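# Lift headset by headband and hold its cable

## Task

Using the left arm, keep the headset (not its cable) steady by its headband. Its lowest point must sit at least about a hand's length above the table, and no part of it may stick out past the table's edge. The left gripper must be commanded fully closed with the headband pinched between its fingers. Those fingers may touch nothing except the headband, and apart from its cable nothing may touch the headset, though the right arm is allowed to. The right gripper must hold the cable firmly in the middle of its fingers, not at the tips or edges, at a point below where the cable comes out of the ear cup. The stretch of cable from the ear cup to that grip must be well above the table and may touch only itself, the headset and the arms. If the right arm were removed, no part of the headset may drop by more than a little. The cable's free end must not be left hanging below the table top. If that end ever drops well below the table top or goes well beyond the table's edge, whether held or not, the task fails. Declare the task finished only once all of this is true. Apart from the hold asked for here, anything kept in place only by the robot at the end does not count as done.

## Robot and tools

Robot: two arms, left_arm and right_arm, each with a two-finger gripper. The fingers point along the gripper's own +z axis and close along its y axis. The reported end_effector_position is the point between the finger pads, just under 1 cm behind the fingertips.

Scene frame: the origin is on the table top midway between the arms. +z is up and +x points out over the table. left_arm sits on the +y side, with its base at (+0.042, +0.241, 0) m. right_arm's base is at (-0.040, -0.367, 0) m. The names left and right do not mean sides of an image.

Joint ranges per arm, in rad, from the base outward:
- waist -2.618 to 3.054
- shoulder 0 to 3.142
- elbow 0 to 3.142
- wrist pitch -1.571 to 1.571
- wrist yaw -1.571 to 1.571
- wrist roll -2.094 to 2.094
The elbow stops just before full extension.

A command row for both tools is one flat list of 14 numbers, each in [-1, 1], always covering both arms. The order is dx, dy, dz, rx, ry, rz, opening for left_arm, then the same seven for right_arm.
- dx to rz are an offset, not a pose. They are expressed in that gripper's own axes and measured from the gripper's pose at the start of the action.
- For position, 1.0 equals 0.6 m. For rotation, 1.0 equals 180 degrees. rx, ry, rz form a single rotation vector.
- opening is absolute: +1 is fully open (0.087 m) and -1 is closed.

execute_actions(actions): a list of actions. Each action is a table of up to 15 rows, and each row lasts one 1/30 s step. If a table is shorter than 15 rows, its last row repeats to fill the 15 steps. Every row is an offset from the action's start pose, not from the row before it. For the first action in a call, the start pose is the last pose reported in this scene. An empty list just returns the current state and images.

move(target, speed, blocking): target is one 14-number row, as above. Its offsets count from the pose in the most recent result that showed one. Each gripper travels in a straight line, and both paths finish together within 0.5 to 10 s. Paths longer than 10 s stop short of the target. Rotation takes the shorter way round.
- speed is the path's top speed in m/s, from 0.002 to 0.5, default 0.25. Turning is capped at twice that value in rad/s.
- Paths do not avoid obstacles or the other arm. Grippers lag, drift and can overshoot the speed, especially with a nearly straight arm.
- Faster contact hits harder, and a target set beyond the contact point presses harder.
- The opening is sent when the move begins.
- blocking=false returns after 0.5 s while motion continues. Check on it with wait(0), and use wait or stop before sending new rows or moves.
- The result adds a move: line. It gives the ending (done, off_target, moving, held, fault) and any limits that acted, plus each gripper's distance from its target. If only one arm is named, the other finished. held means a check blocked the last step. limits=paced means the pose sent to an arm was clipped. limits=held means some steps were blocked, after which the arm may suddenly move well above the speed.

wait(seconds): 0 to 10. Lets time pass while each arm holds its last command, and returns early if a running move ends.

stop(): brakes a running move. Braking needs room, more at higher speed. The fingers keep moving.

zoom_image(camera, region): enlarges [x0, y0, x1, y1] in pixels of that camera's latest image, at most 504x504. Cameras are cam_head_left, cam_head_right, cam_high, cam_low, cam_left_wrist and cam_right_wrist, all 504x504. Calibration (K, distortion, T_world_to_cam) was given per camera and may be off by a few degrees or millimetres. Changed values are listed in results.

read_manual(section): returns licence texts only.

finished_scene(scene): pass the current scene's number. It ends the scene permanently and reports success. Use it only once everything holds steady.

Control details:
- Each step, the commanded pose is clipped to within 70 mm and 16 degrees of the measured pose. Position wins over orientation when both cannot be met.
- After an action the arm carries on no further than its last clipped pose, so far targets need further actions.
- Friction can leave a gripper up to about 31 mm off, and smaller commands may do nothing.
- Hand target lines show where each arm is currently driving.
- The printed hand position can be inaccurate at long reach.
- A pose unreachable line means the clearance check altered or blocked that arm's command.
- To keep an arm still, send it the offset back to its desired pose in a reply's first call and zeros after that, while always sending the wanted opening.

Gripping: grip_measured is on the same scale as the commanded opening, with a fixed error of up to about 1 mm per gripper. The last Joint positions value is the opening in metres. To hold something, keep commanding about 0.02 below grip_measured; a smaller margin gives a lighter grip. The pad force limit is about 20 N, and closing fast can squeeze too hard or even spring the fingers open. For the headband, the task requires commanding -1.

Things to avoid:
- Arms colliding or pressing on each other, which can end the scene.
- Knocking anything off the table.
- Drops, slips, slams and hard pushes.
- Letting the cable's free end fall off the table.

Something may briefly pull on a held part or nudge loose objects. The robot keeps running while you compose a reply, holding its last command.

Motor heat: holding loads heats motors. A MOTOR HOT warning appears at 75 °C. At 90 °C that arm stops for 10 s. At 100 °C the arm goes limp and drops what it holds. These stops appear as OVER-TEMPERATURE FAULT lines, so avoid long strained holds.

Each tool is called after "Emit:" by a JSON object that holds its "op" and its "data", one argument or row to a line.

## Session

Emit:
{"op": "execute_actions", "data": {
  "actions": []
}}

Scene clock: 0.00 s.
left_arm: end_effector_position=(+0.0605, -0.0897, +0.3776) grip_measured=+0.980 end_effector_quat_wxyz=(+0.673, +0.473, +0.568, -0.040) | right_arm: end_effector_position=(+0.3345, -0.3533, +0.1635) grip_measured=+0.993 end_effector_quat_wxyz=(+0.068, -0.346, +0.933, -0.070)
Joint positions: left_arm=[-1.939  1.32   1.415 -0.439 -1.294  0.302  0.087] | right_arm=[ 0.004  1.963  1.941 -1.386  0.11  -0.572  0.087]
Joint velocities: left_arm=[-0.017  0.007  0.012  0.007  0.051 -0.022 -0.001] | right_arm=[-0.002  0.017 -0.027 -0.022 -0.022  0.022 -0.   ]
Hand target (left_arm): +0.061, -0.090, +0.378; +0.673, +0.473, +0.568, -0.040
Hand target (right_arm): +0.335, -0.353, +0.164; +0.068, -0.346, +0.933, -0.070

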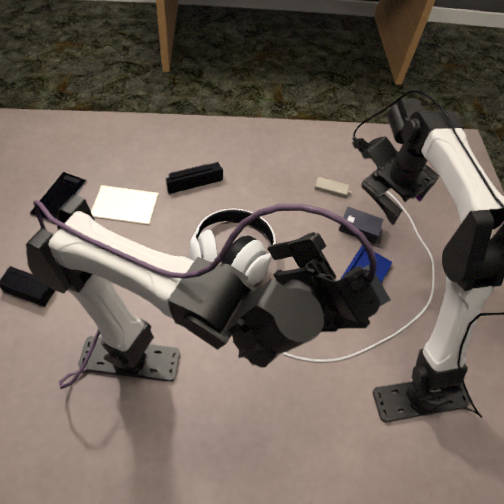

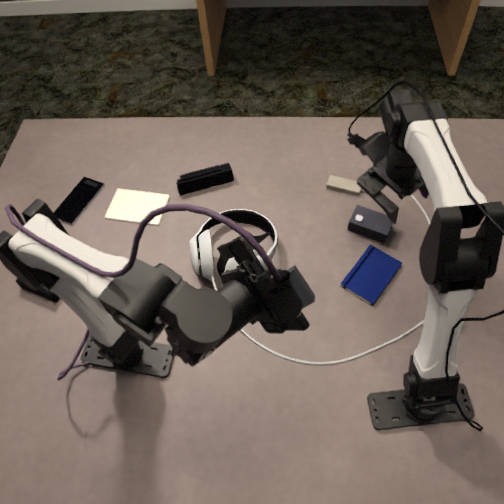

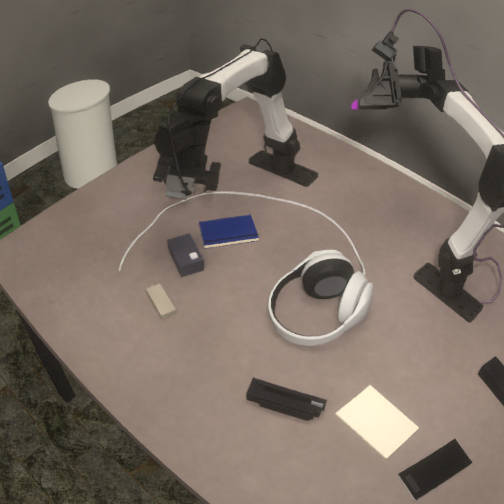

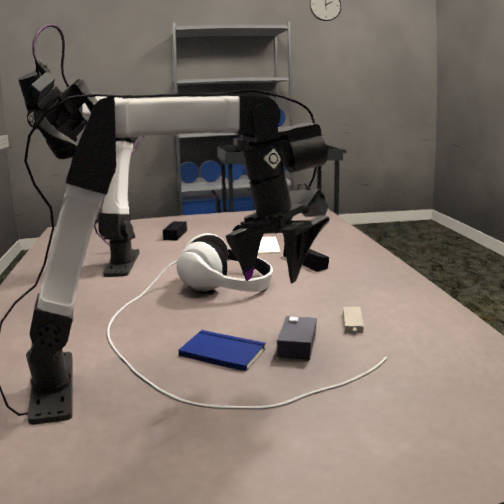

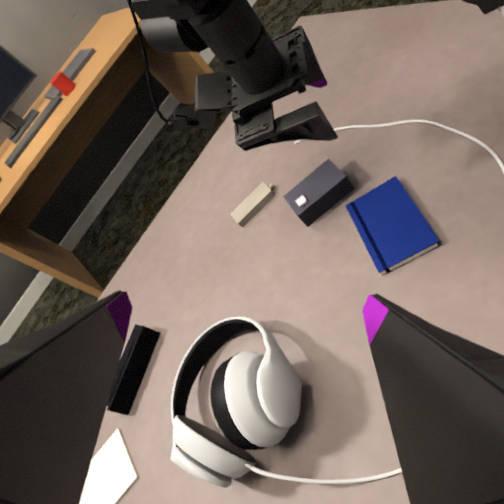

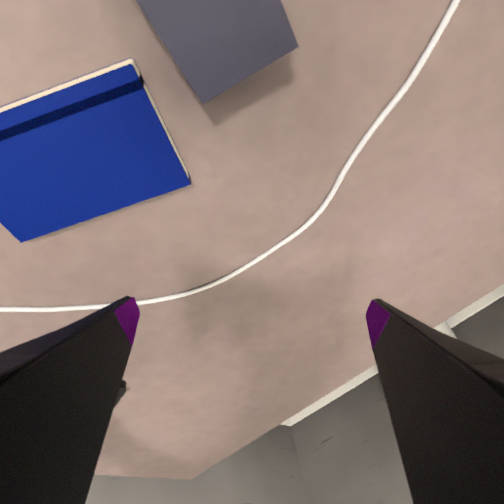

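Emit:
{"op": "move", "data": {
  "target": [0.587,0.2,0.31,0.313,0.352,0.047,1,0,0,0,0,0,0,1]
}}

Scene clock: 3.83 s.
left_arm: end_effector_position=(+0.3786, +0.0107, +0.1407) grip_measured=+0.980 end_effector_quat_wxyz=(+0.017, +0.713, +0.701, -0.007) | right_arm: end_effector_position=(+0.3345, -0.3533, +0.1635) grip_measured=+0.993 end_effector_quat_wxyz=(+0.068, -0.346, +0.933, -0.070)
Joint positions: left_arm=[-0.55   2.228  2.264 -1.575  0.018  0.915  0.087] | right_arm=[ 0.004  1.963  1.941 -1.386  0.11  -0.572  0.087]
Joint velocities: left_arm=[-0.012  0.017 -0.007 -0.081 -0.037 -0.051 -0.002] | right_arm=[ 0.017 -0.002 -0.012 -0.007 -0.007 -0.007 -0.   ]
Hand target (left_arm): +0.382, +0.013, +0.142; +0.016, +0.714, +0.700, -0.004
Hand target (right_arm): +0.335, -0.353, +0.164; +0.068, -0.346, +0.933, -0.070
Off the commanded pose (left_arm): 0.017 m, 2 deg.
Off the commanded pose (right_arm): 0.000 m, 0 deg.
joint sent to its limit (left arm) — the command would take joint 4 (wrist pitch) past its lower limit, so that joint was sent only as far as its limit.
move: off_target (left_arm)
camera_calibration (this result's frames):
cam_left_wrist: T_world_to_cam=[[-0.999955, 0.00482788, -0.00813817, 0.383688], [-0.00287755, 0.664166, 0.74758, -0.095996], [0.00901432, 0.747569, -0.664122, 0.223437], [0, 0, 0, 1]] pos_world=[0.381381, -0.10513, 0.223277]

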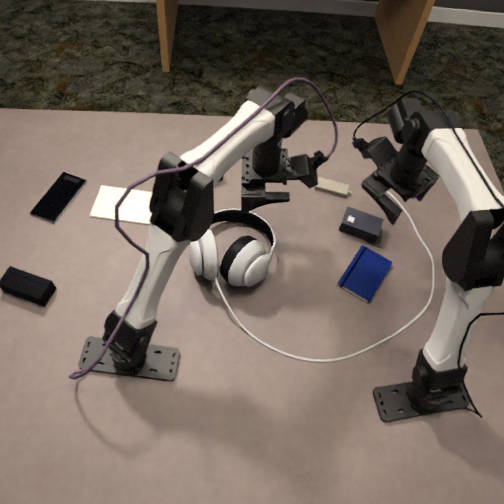

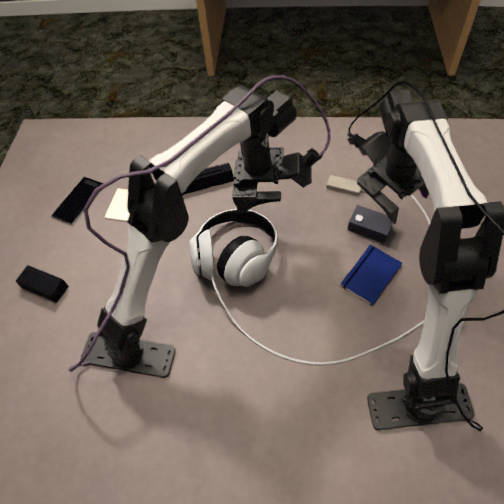

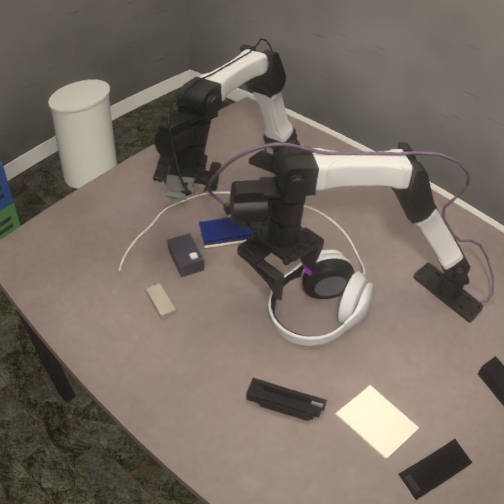

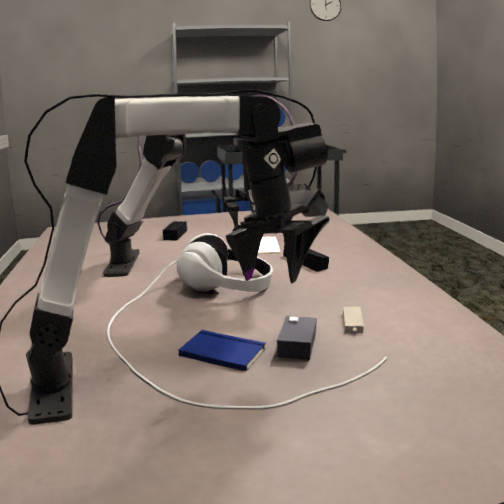

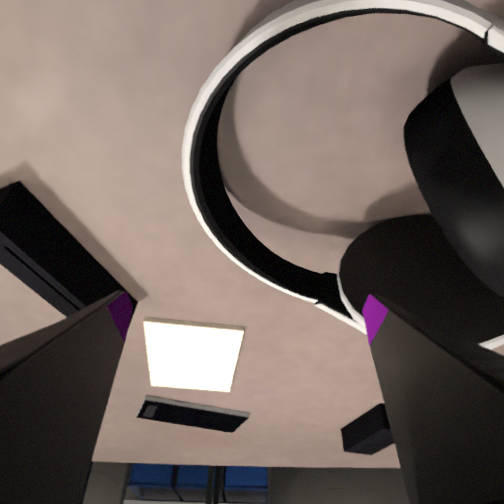

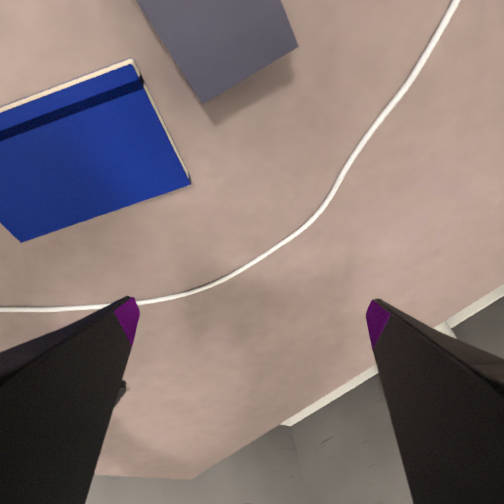

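Emit:
{"op": "move", "data": {
  "target": [0,0.055,0.175,0,0,0,1,0,0,0,0,0,0,1],
  "speed": 0.1
}}

Scene clock: 5.53 s.
left_arm: end_effector_position=(+0.4133, -0.0014, +0.0486) grip_measured=+0.980 end_effector_quat_wxyz=(+0.029, +0.715, +0.699, -0.005) | right_arm: end_effector_position=(+0.3345, -0.3533, +0.1635) grip_measured=+0.993 end_effector_quat_wxyz=(+0.068, -0.346, +0.933, -0.070)
Joint positions: left_arm=[-0.524  2.324  2.058 -1.25   0.018  0.945  0.087] | right_arm=[ 0.004  1.963  1.941 -1.386  0.11  -0.572  0.087]
Joint velocities: left_arm=[ 0.012 -0.002 -0.007 -0.022 -0.007  0.007 -0.001] | right_arm=[ 0.007 -0.022  0.012 -0.007  0.022 -0.051  0.001]
Hand target (left_arm): +0.413, +0.004, +0.037; +0.017, +0.713, +0.701, -0.008
Hand target (right_arm): +0.335, -0.353, +0.164; +0.068, -0.346, +0.933, -0.070
Off the commanded pose (left_arm): 0.015 m, 1 deg.
Off the commanded pose (right_arm): 0.000 m, 0 deg.
move: off_target (left_arm)
camera_calibration (this result's frames):
cam_left_wrist: T_world_to_cam=[[-0.999579, 0.0091346, -0.027549, 0.418499], [-0.0141929, 0.674114, 0.738491, -0.0138532], [0.025317, 0.738571, -0.6737, 0.164675], [0, 0, 0, 1]] pos_world=[0.413957, -0.116108, 0.132701]

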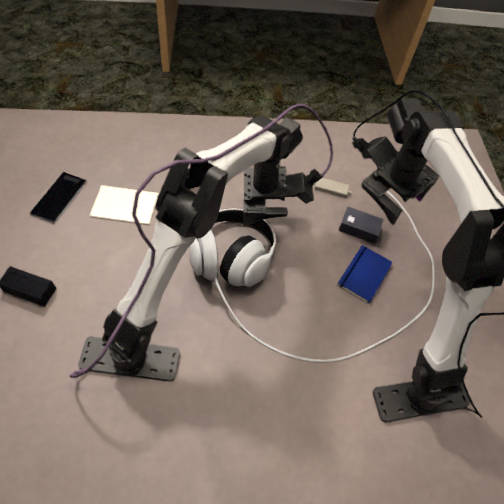

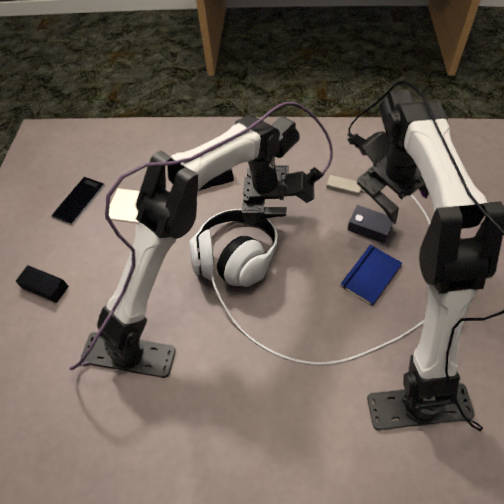

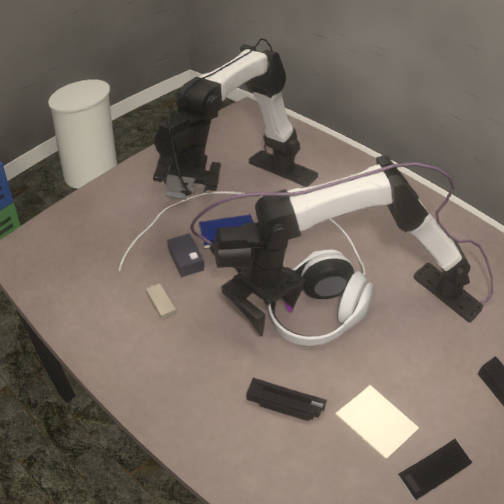

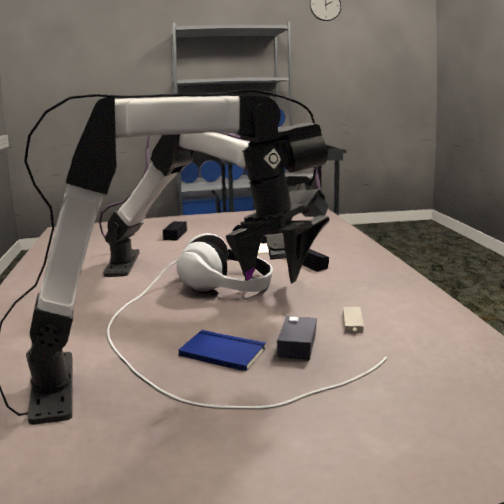

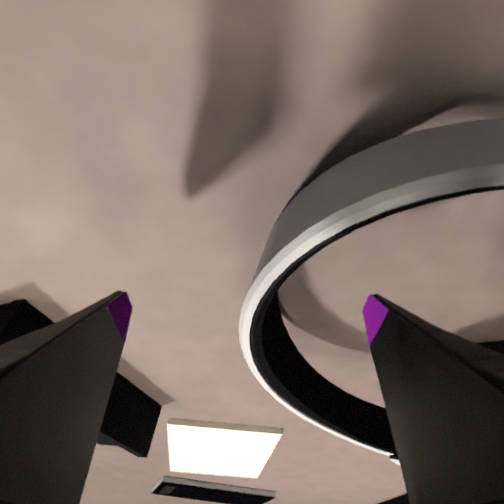

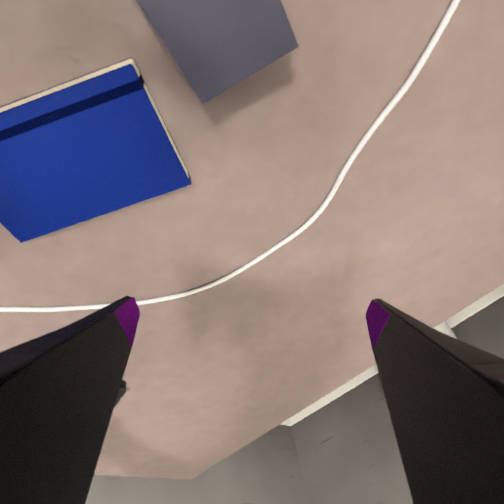

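Emit:
{"op": "move", "data": {
  "target": [0.05,-0.01,0.055,0,0,0,1,0,0,0,0,0,0,1],
  "speed": 0.08
}}

Emit:
{"op": "move", "data": {
  "target": [0,0,0,0,0,0,-1,0,0,0,0,0,0,1]
}}

Scene clock: 6.77 s.
left_arm: end_effector_position=(+0.4090, +0.0223, +0.0115) grip_measured=+0.980 end_effector_quat_wxyz=(+0.024, +0.716, +0.698, -0.005) | right_arm: end_effector_position=(+0.3345, -0.3533, +0.1635) grip_measured=+0.993 end_effector_quat_wxyz=(+0.068, -0.346, +0.933, -0.070)
Joint positions: left_arm=[-0.488  2.273  1.823 -1.074  0.018  0.984  0.087] | right_arm=[ 0.004  1.963  1.941 -1.386  0.11  -0.572  0.087]
Joint velocities: left_arm=[ 0.002  0.002  0.002  0.007 -0.007 -0.037 -0.001] | right_arm=[ 0.007  0.002  0.002 -0.037 -0.051 -0.037 -0.001]
Hand target (left_arm): +0.409, +0.026, +0.013; +0.028, +0.715, +0.699, -0.006
Hand target (right_arm): +0.335, -0.353, +0.164; +0.068, -0.346, +0.933, -0.070
Off the commanded pose (left_arm): 0.005 m, 0 deg.
Off the commanded pose (right_arm): 0.000 m, 0 deg.
move: done
camera_calibration (this result's frames):
cam_left_wrist: T_world_to_cam=[[-0.999689, 0.0115244, -0.0221099, 0.412864], [-0.00871111, 0.669448, 0.742807, -0.00468926], [0.0233618, 0.742769, -0.66914, 0.12289], [0, 0, 0, 1]] pos_world=[0.409824, -0.0928978, 0.0948423]

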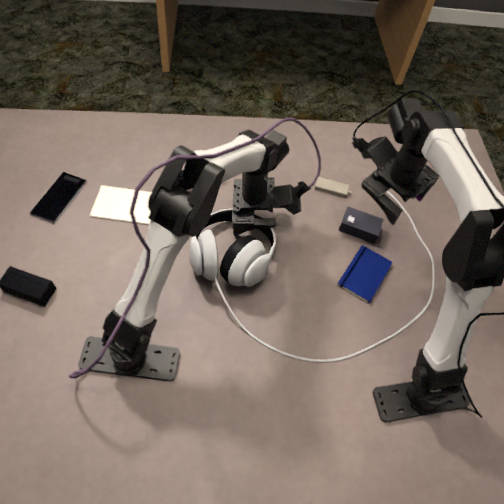

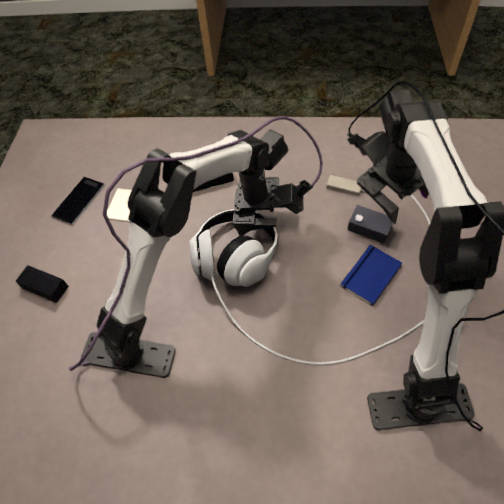

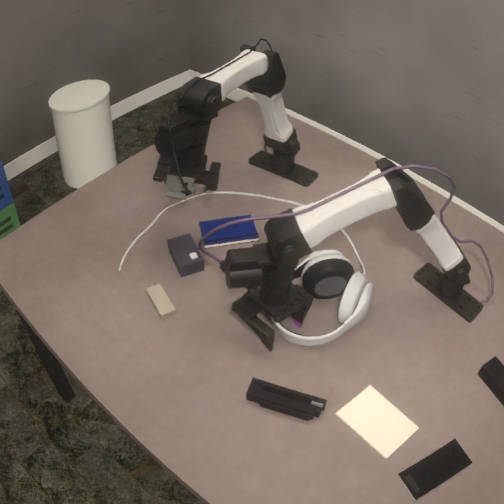

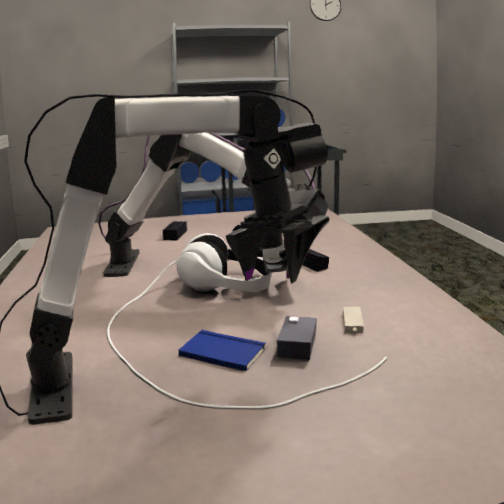

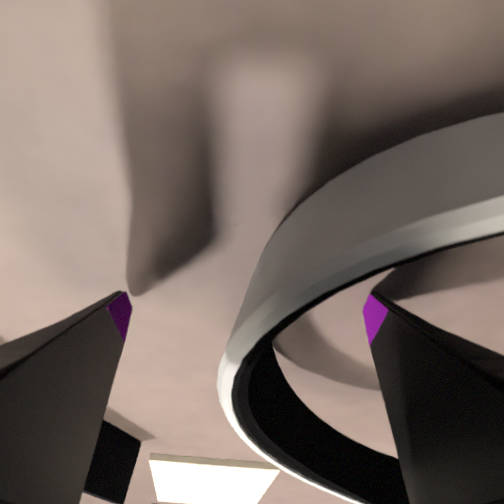

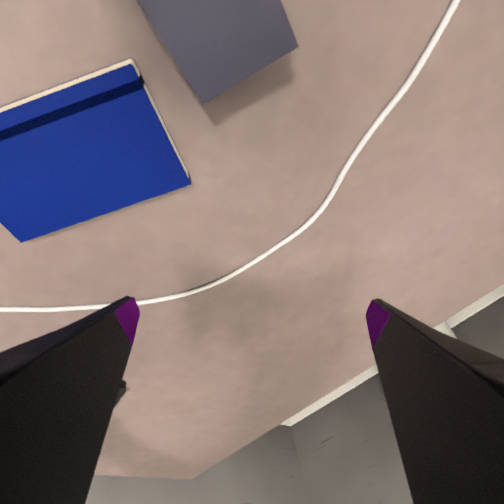

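Scene clock: 7.27 s.
left_arm: end_effector_position=(+0.4074, +0.0231, +0.0115) grip_measured=-0.672 end_effector_quat_wxyz=(+0.021, +0.717, +0.697, -0.006) | right_arm: end_effector_position=(+0.3345, -0.3533, +0.1635) grip_measured=+0.993 end_effector_quat_wxyz=(+0.068, -0.346, +0.933, -0.070)
Joint positions: left_arm=[-0.488  2.273  1.823 -1.082  0.02   0.987  0.014] | right_arm=[ 0.004  1.963  1.941 -1.386  0.11  -0.572  0.087]
Joint velocities: left_arm=[-0.007 -0.007 -0.002  0.007  0.066  0.007 -0.002] | right_arm=[-0.007  0.002  0.012 -0.037  0.022 -0.037  0.001]
Hand target (left_arm): +0.409, +0.022, +0.011; +0.025, +0.716, +0.698, -0.005
Hand target (right_arm): +0.335, -0.353, +0.164; +0.068, -0.346, +0.933, -0.070
Off the commanded pose (left_arm): 0.002 m, 0 deg.
Off the commanded pose (right_arm): 0.000 m, 0 deg.
move: done
camera_calibration (this result's frames):
cam_left_wrist: T_world_to_cam=[[-0.999779, 0.0150979, -0.0146558, 0.411072], [-0.000834079, 0.667539, 0.744574, -0.00841925], [0.0210248, 0.744422, -0.667379, 0.123273], [0, 0, 0, 1]] pos_world=[0.408382, -0.092353, 0.0945629]

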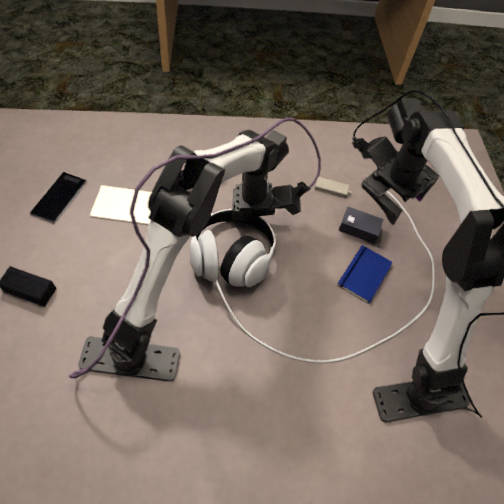

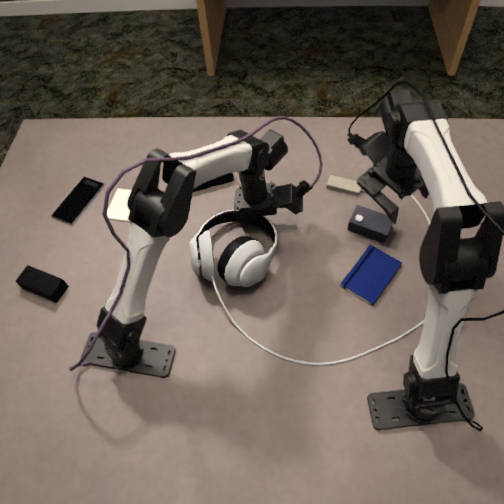

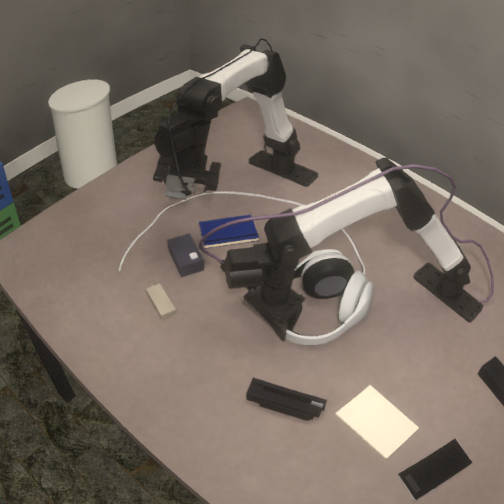

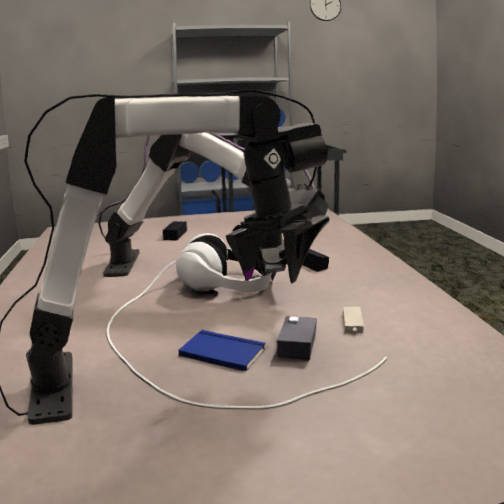

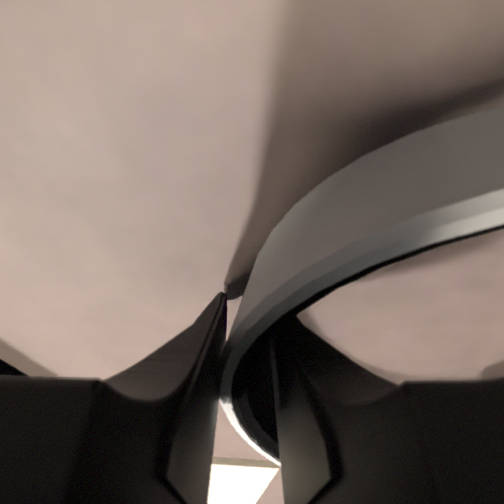

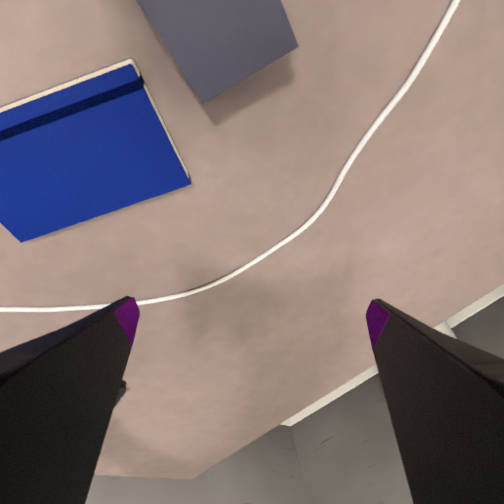

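Emit:
{"op": "move", "data": {
  "target": [0,-0.08,-0.75,-0.5,0,0,-1,0,0,0,0,0,0,1],
  "speed": 0.15
}}

Scene clock: 13.13 s.
left_arm: end_effector_position=(+0.3559, +0.0419, +0.4329) grip_measured=-0.792 end_effector_quat_wxyz=(+0.487, +0.519, +0.501, +0.493) | right_arm: end_effector_position=(+0.3345, -0.3533, +0.1635) grip_measured=+0.993 end_effector_quat_wxyz=(+0.068, -0.346, +0.933, -0.070)
Joint positions: left_arm=[-0.924  1.344  1.402 -0.136 -1.035  1.527  0.009] | right_arm=[ 0.004  1.963  1.941 -1.386  0.11  -0.572  0.087]
Joint velocities: left_arm=[ 0.017 -0.012 -0.012  0.081  0.037 -0.007 -0.   ] | right_arm=[ 0.002 -0.002 -0.002 -0.051  0.022 -0.007  0.   ]
Hand target (left_arm): +0.348, +0.051, +0.454; +0.517, +0.488, +0.504, +0.491
Hand target (right_arm): +0.335, -0.353, +0.164; +0.068, -0.346, +0.933, -0.070
Off the commanded pose (left_arm): 0.028 m, 5 deg.
Off the commanded pose (right_arm): 0.000 m, 0 deg.
move: off_target (left_arm)
camera_calibration (this result's frames):
cam_left_wrist: T_world_to_cam=[[-0.0459008, 0.0112306, -0.998883, 0.452278], [-0.761354, 0.646958, 0.0422597, 0.240788], [0.646709, 0.762443, -0.0211455, -0.111591], [0, 0, 0, 1]] pos_world=[0.276252, -0.0757776, 0.439238]

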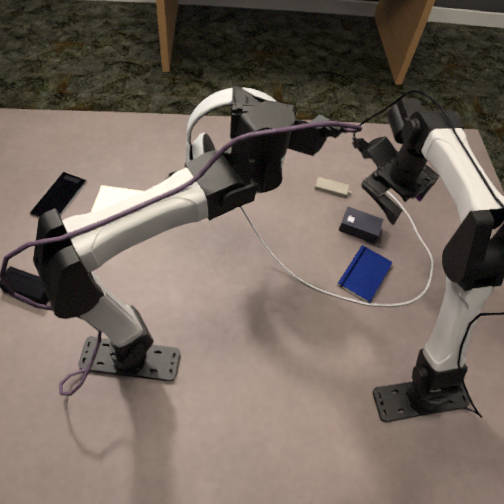

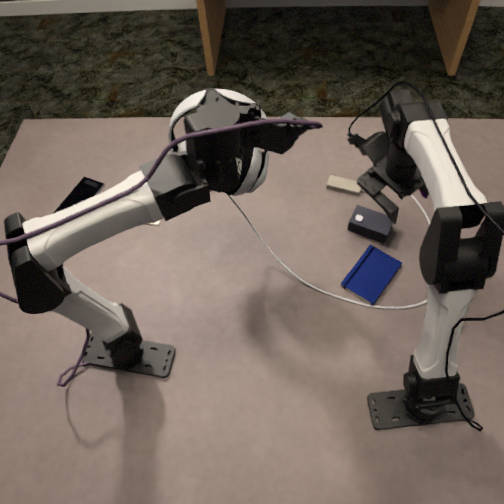

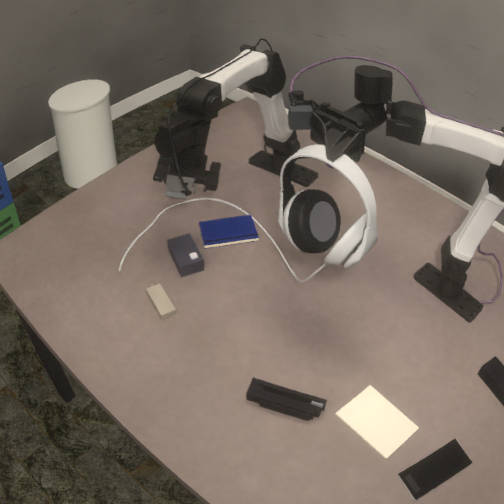

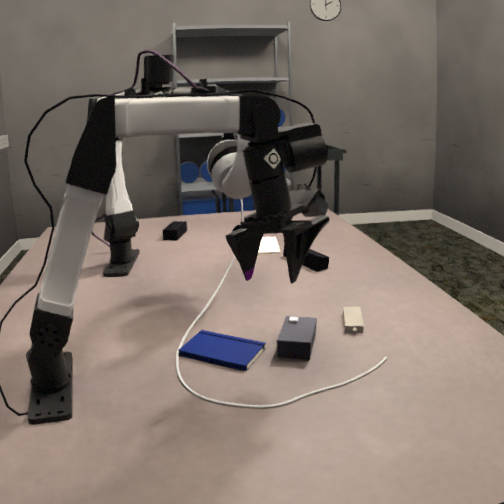

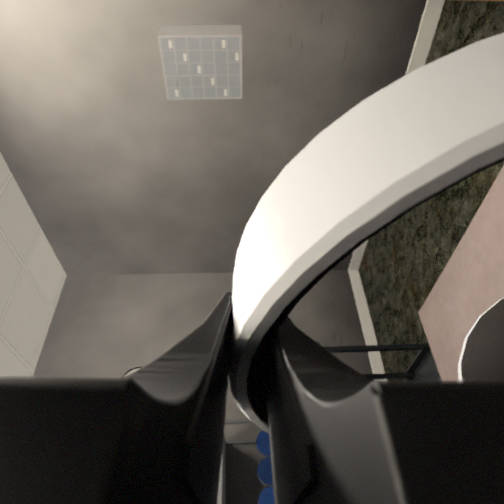

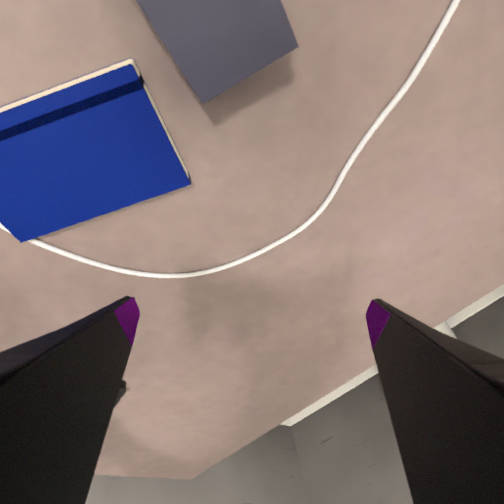

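Emit:
{"op": "zoom_image", "data": {
  "camera": "cam_head_left",
  "region": [200,180,320,300]
}}

Emit:
{"op": "zoom_image", "data": {
  "camera": "cam_head_right",
  "region": [200,180,320,300]
}}

Region (200, 180, 320, 300) of cam_head_left's 504x504 image, scaled by 4.200, with more detail than that image has.

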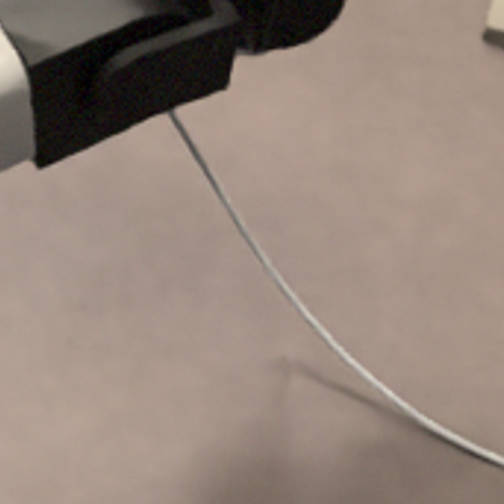

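Region (200, 180, 320, 300) of cam_head_right's 504x504 image, scaled by 4.200, with more detail than that image has.

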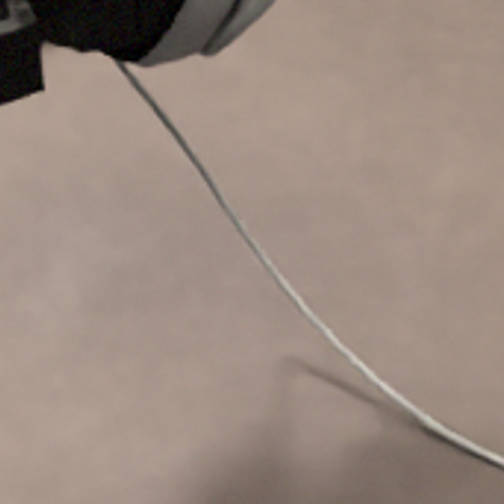

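Emit:
{"op": "move", "data": {
  "target": [0,0,0,0,0,0,-1,-0.265,0.372,-0.025,-0.178,-0.2575,-0.228,1]
}}

Scene clock: 16.60 s.
left_arm: end_effector_position=(+0.3541, +0.0482, +0.4258) grip_measured=-0.796 end_effector_quat_wxyz=(+0.459, +0.530, +0.503, +0.506) | right_arm: end_effector_position=(+0.3188, -0.0963, +0.1573) grip_measured=+0.993 end_effector_quat_wxyz=(+0.296, -0.629, +0.664, +0.275)
Joint positions: left_arm=[-0.924  1.344  1.402 -0.197 -1.066  1.523  0.009] | right_arm=[ 0.304  1.892  1.681 -0.866 -0.701 -0.885  0.087]
Joint velocities: left_arm=[-0.002 -0.007 -0.017  0.051 -0.007  0.007 -0.001] | right_arm=[-0.007 -0.002  0.007  0.037 -0.066 -0.095 -0.   ]
Hand target (left_arm): +0.355, +0.042, +0.433; +0.486, +0.519, +0.501, +0.493
Hand target (right_arm): +0.314, -0.081, +0.150; -0.299, +0.644, -0.641, -0.291
Off the commanded pose (left_arm): 0.010 m, 4 deg.
Off the commanded pose (right_arm): 0.020 m, 4 deg.
move: off_target (left_arm, right_arm)
camera_calibration (this result's frames):
cam_left_wrist: T_world_to_cam=[[-0.0742587, 0.0600323, -0.99543, 0.451273], [-0.779524, 0.619051, 0.0954858, 0.220733], [0.621954, 0.783053, 0.000826724, -0.117002], [0, 0, 0, 1]] pos_world=[0.278347, -0.0721176, 0.428231]
cam_right_wrist: T_world_to_cam=[[0.998979, -0.0438928, -0.0106704, -0.324144], [-0.0436427, -0.998791, 0.0226327, -0.0621367], [-0.0116509, -0.0221439, -0.999687, 0.300073], [0, 0, 0, 1]] pos_world=[0.324597, -0.0696443, 0.297926]

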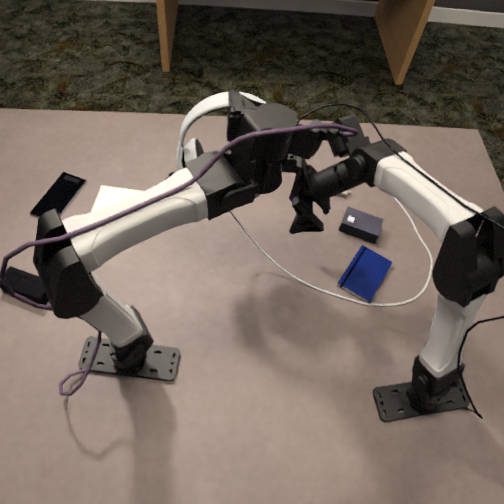

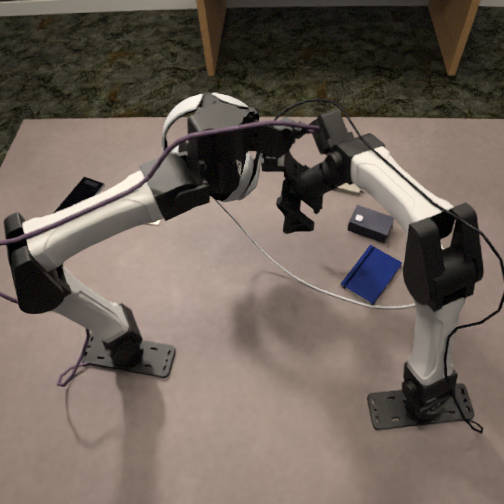

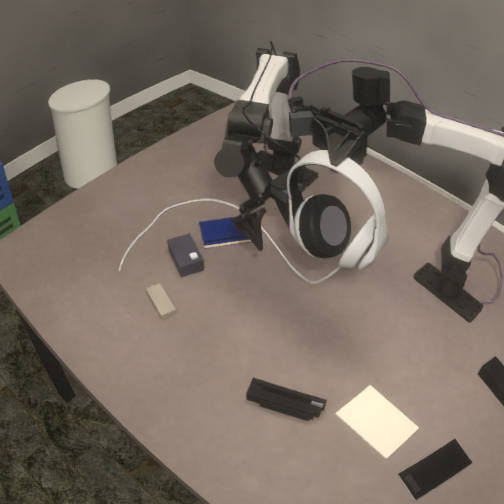

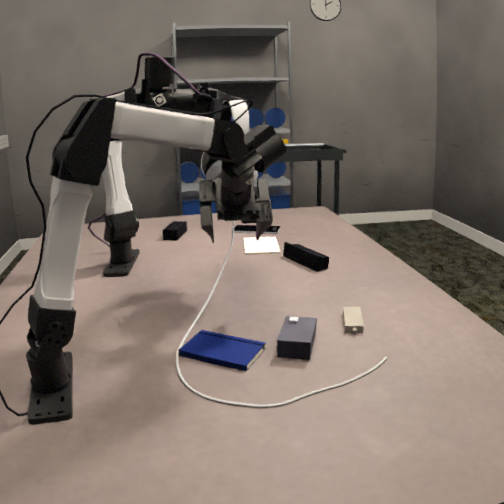

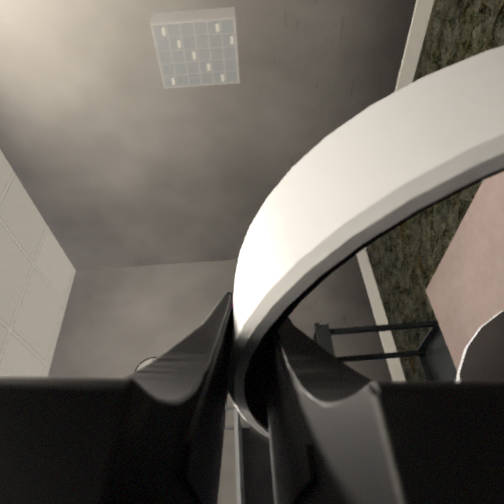

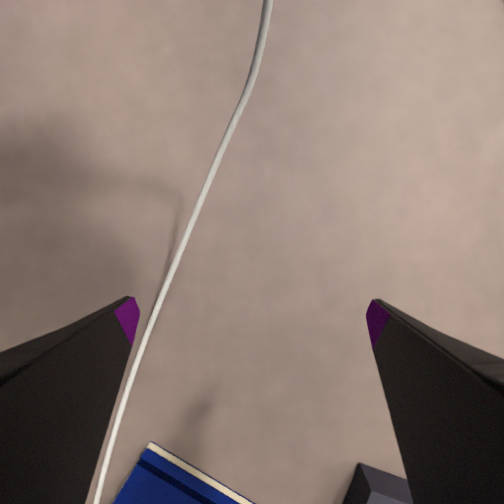

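Emit:
{"op": "move", "data": {
  "target": [0,0,0,0,0,0,-1,0,0.02,0.17,0,0,0,1],
  "speed": 0.1
}}

Scene clock: 18.13 s.
left_arm: end_effector_position=(+0.3488, +0.0717, +0.4098) grip_measured=-0.756 end_effector_quat_wxyz=(+0.360, +0.565, +0.495, +0.554) | right_arm: end_effector_position=(+0.3196, -0.0303, +0.1155) grip_measured=+0.993 end_effector_quat_wxyz=(+0.318, -0.626, +0.655, +0.278)
Joint positions: left_arm=[-0.913  1.344  1.402 -0.384 -1.16   1.545  0.011] | right_arm=[ 0.439  1.974  1.588 -0.547 -0.642 -0.724  0.087]
Joint velocities: left_arm=[ 0.002 -0.002  0.017 -0.037 -0.037 -0.037  0.001] | right_arm=[-0.007  0.002  0.002  0.007  0.037  0.007 -0.   ]
Hand target (left_arm): +0.351, +0.050, +0.427; +0.452, +0.534, +0.507, +0.503
Hand target (right_arm): +0.311, -0.022, +0.089; -0.295, +0.630, -0.664, -0.274
Off the commanded pose (left_arm): 0.029 m, 13 deg.
Off the commanded pose (right_arm): 0.030 m, 3 deg.
move: off_target (left_arm, right_arm)
camera_calibration (this result's frames):
cam_left_wrist: T_world_to_cam=[[-0.165169, 0.237997, -0.957119, 0.436748], [-0.821968, 0.503099, 0.266947, 0.156439], [0.545058, 0.830812, 0.112529, -0.15443], [0, 0, 0, 1]] pos_world=[0.284899, -0.0543463, 0.393637]
cam_right_wrist: T_world_to_cam=[[0.998751, -0.0472598, 0.0161967, -0.32565], [-0.0470023, -0.998768, -0.0159281, 0.0102861], [0.0169295, 0.0151469, -0.999742, 0.251809], [0, 0, 0, 1]] pos_world=[0.321463, -0.00893081, 0.257182]

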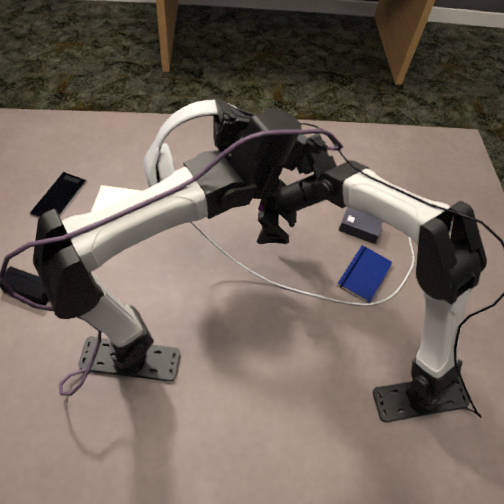

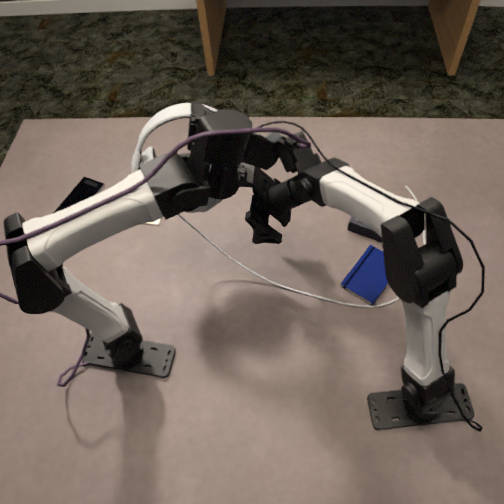

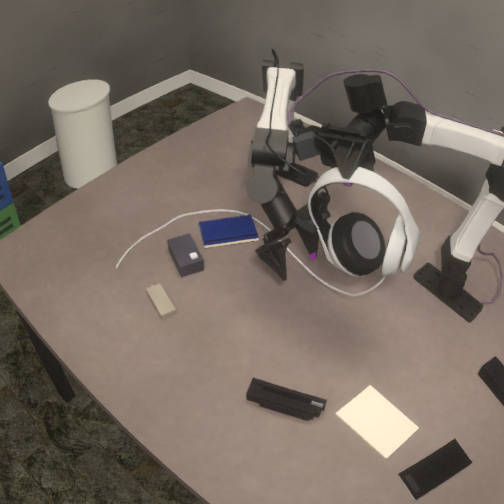

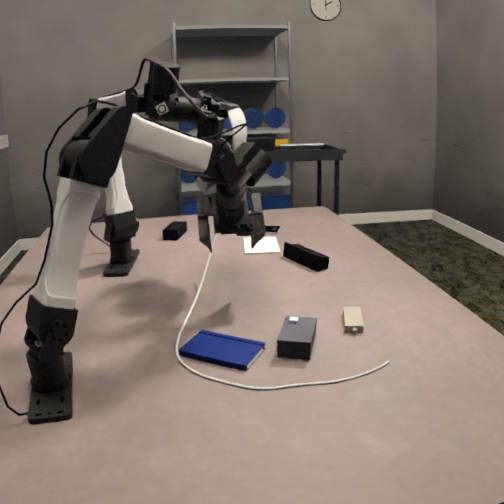

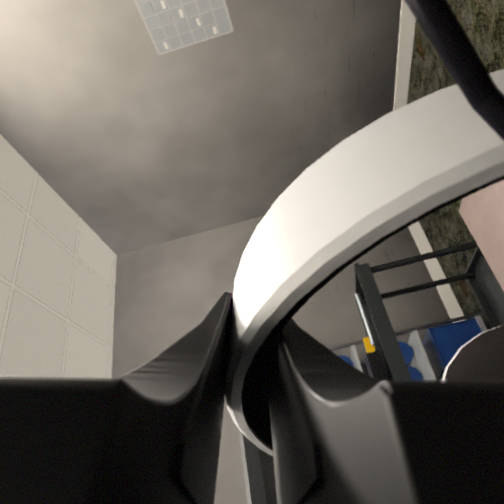

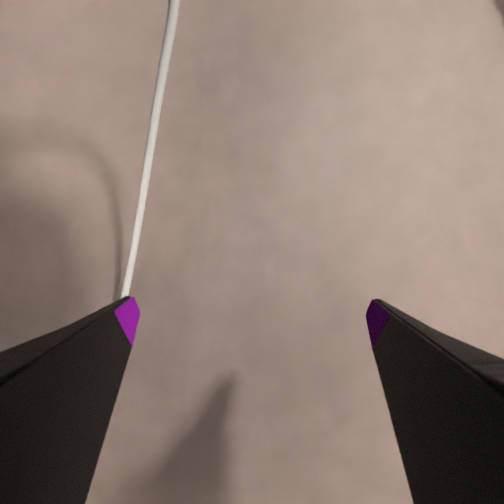

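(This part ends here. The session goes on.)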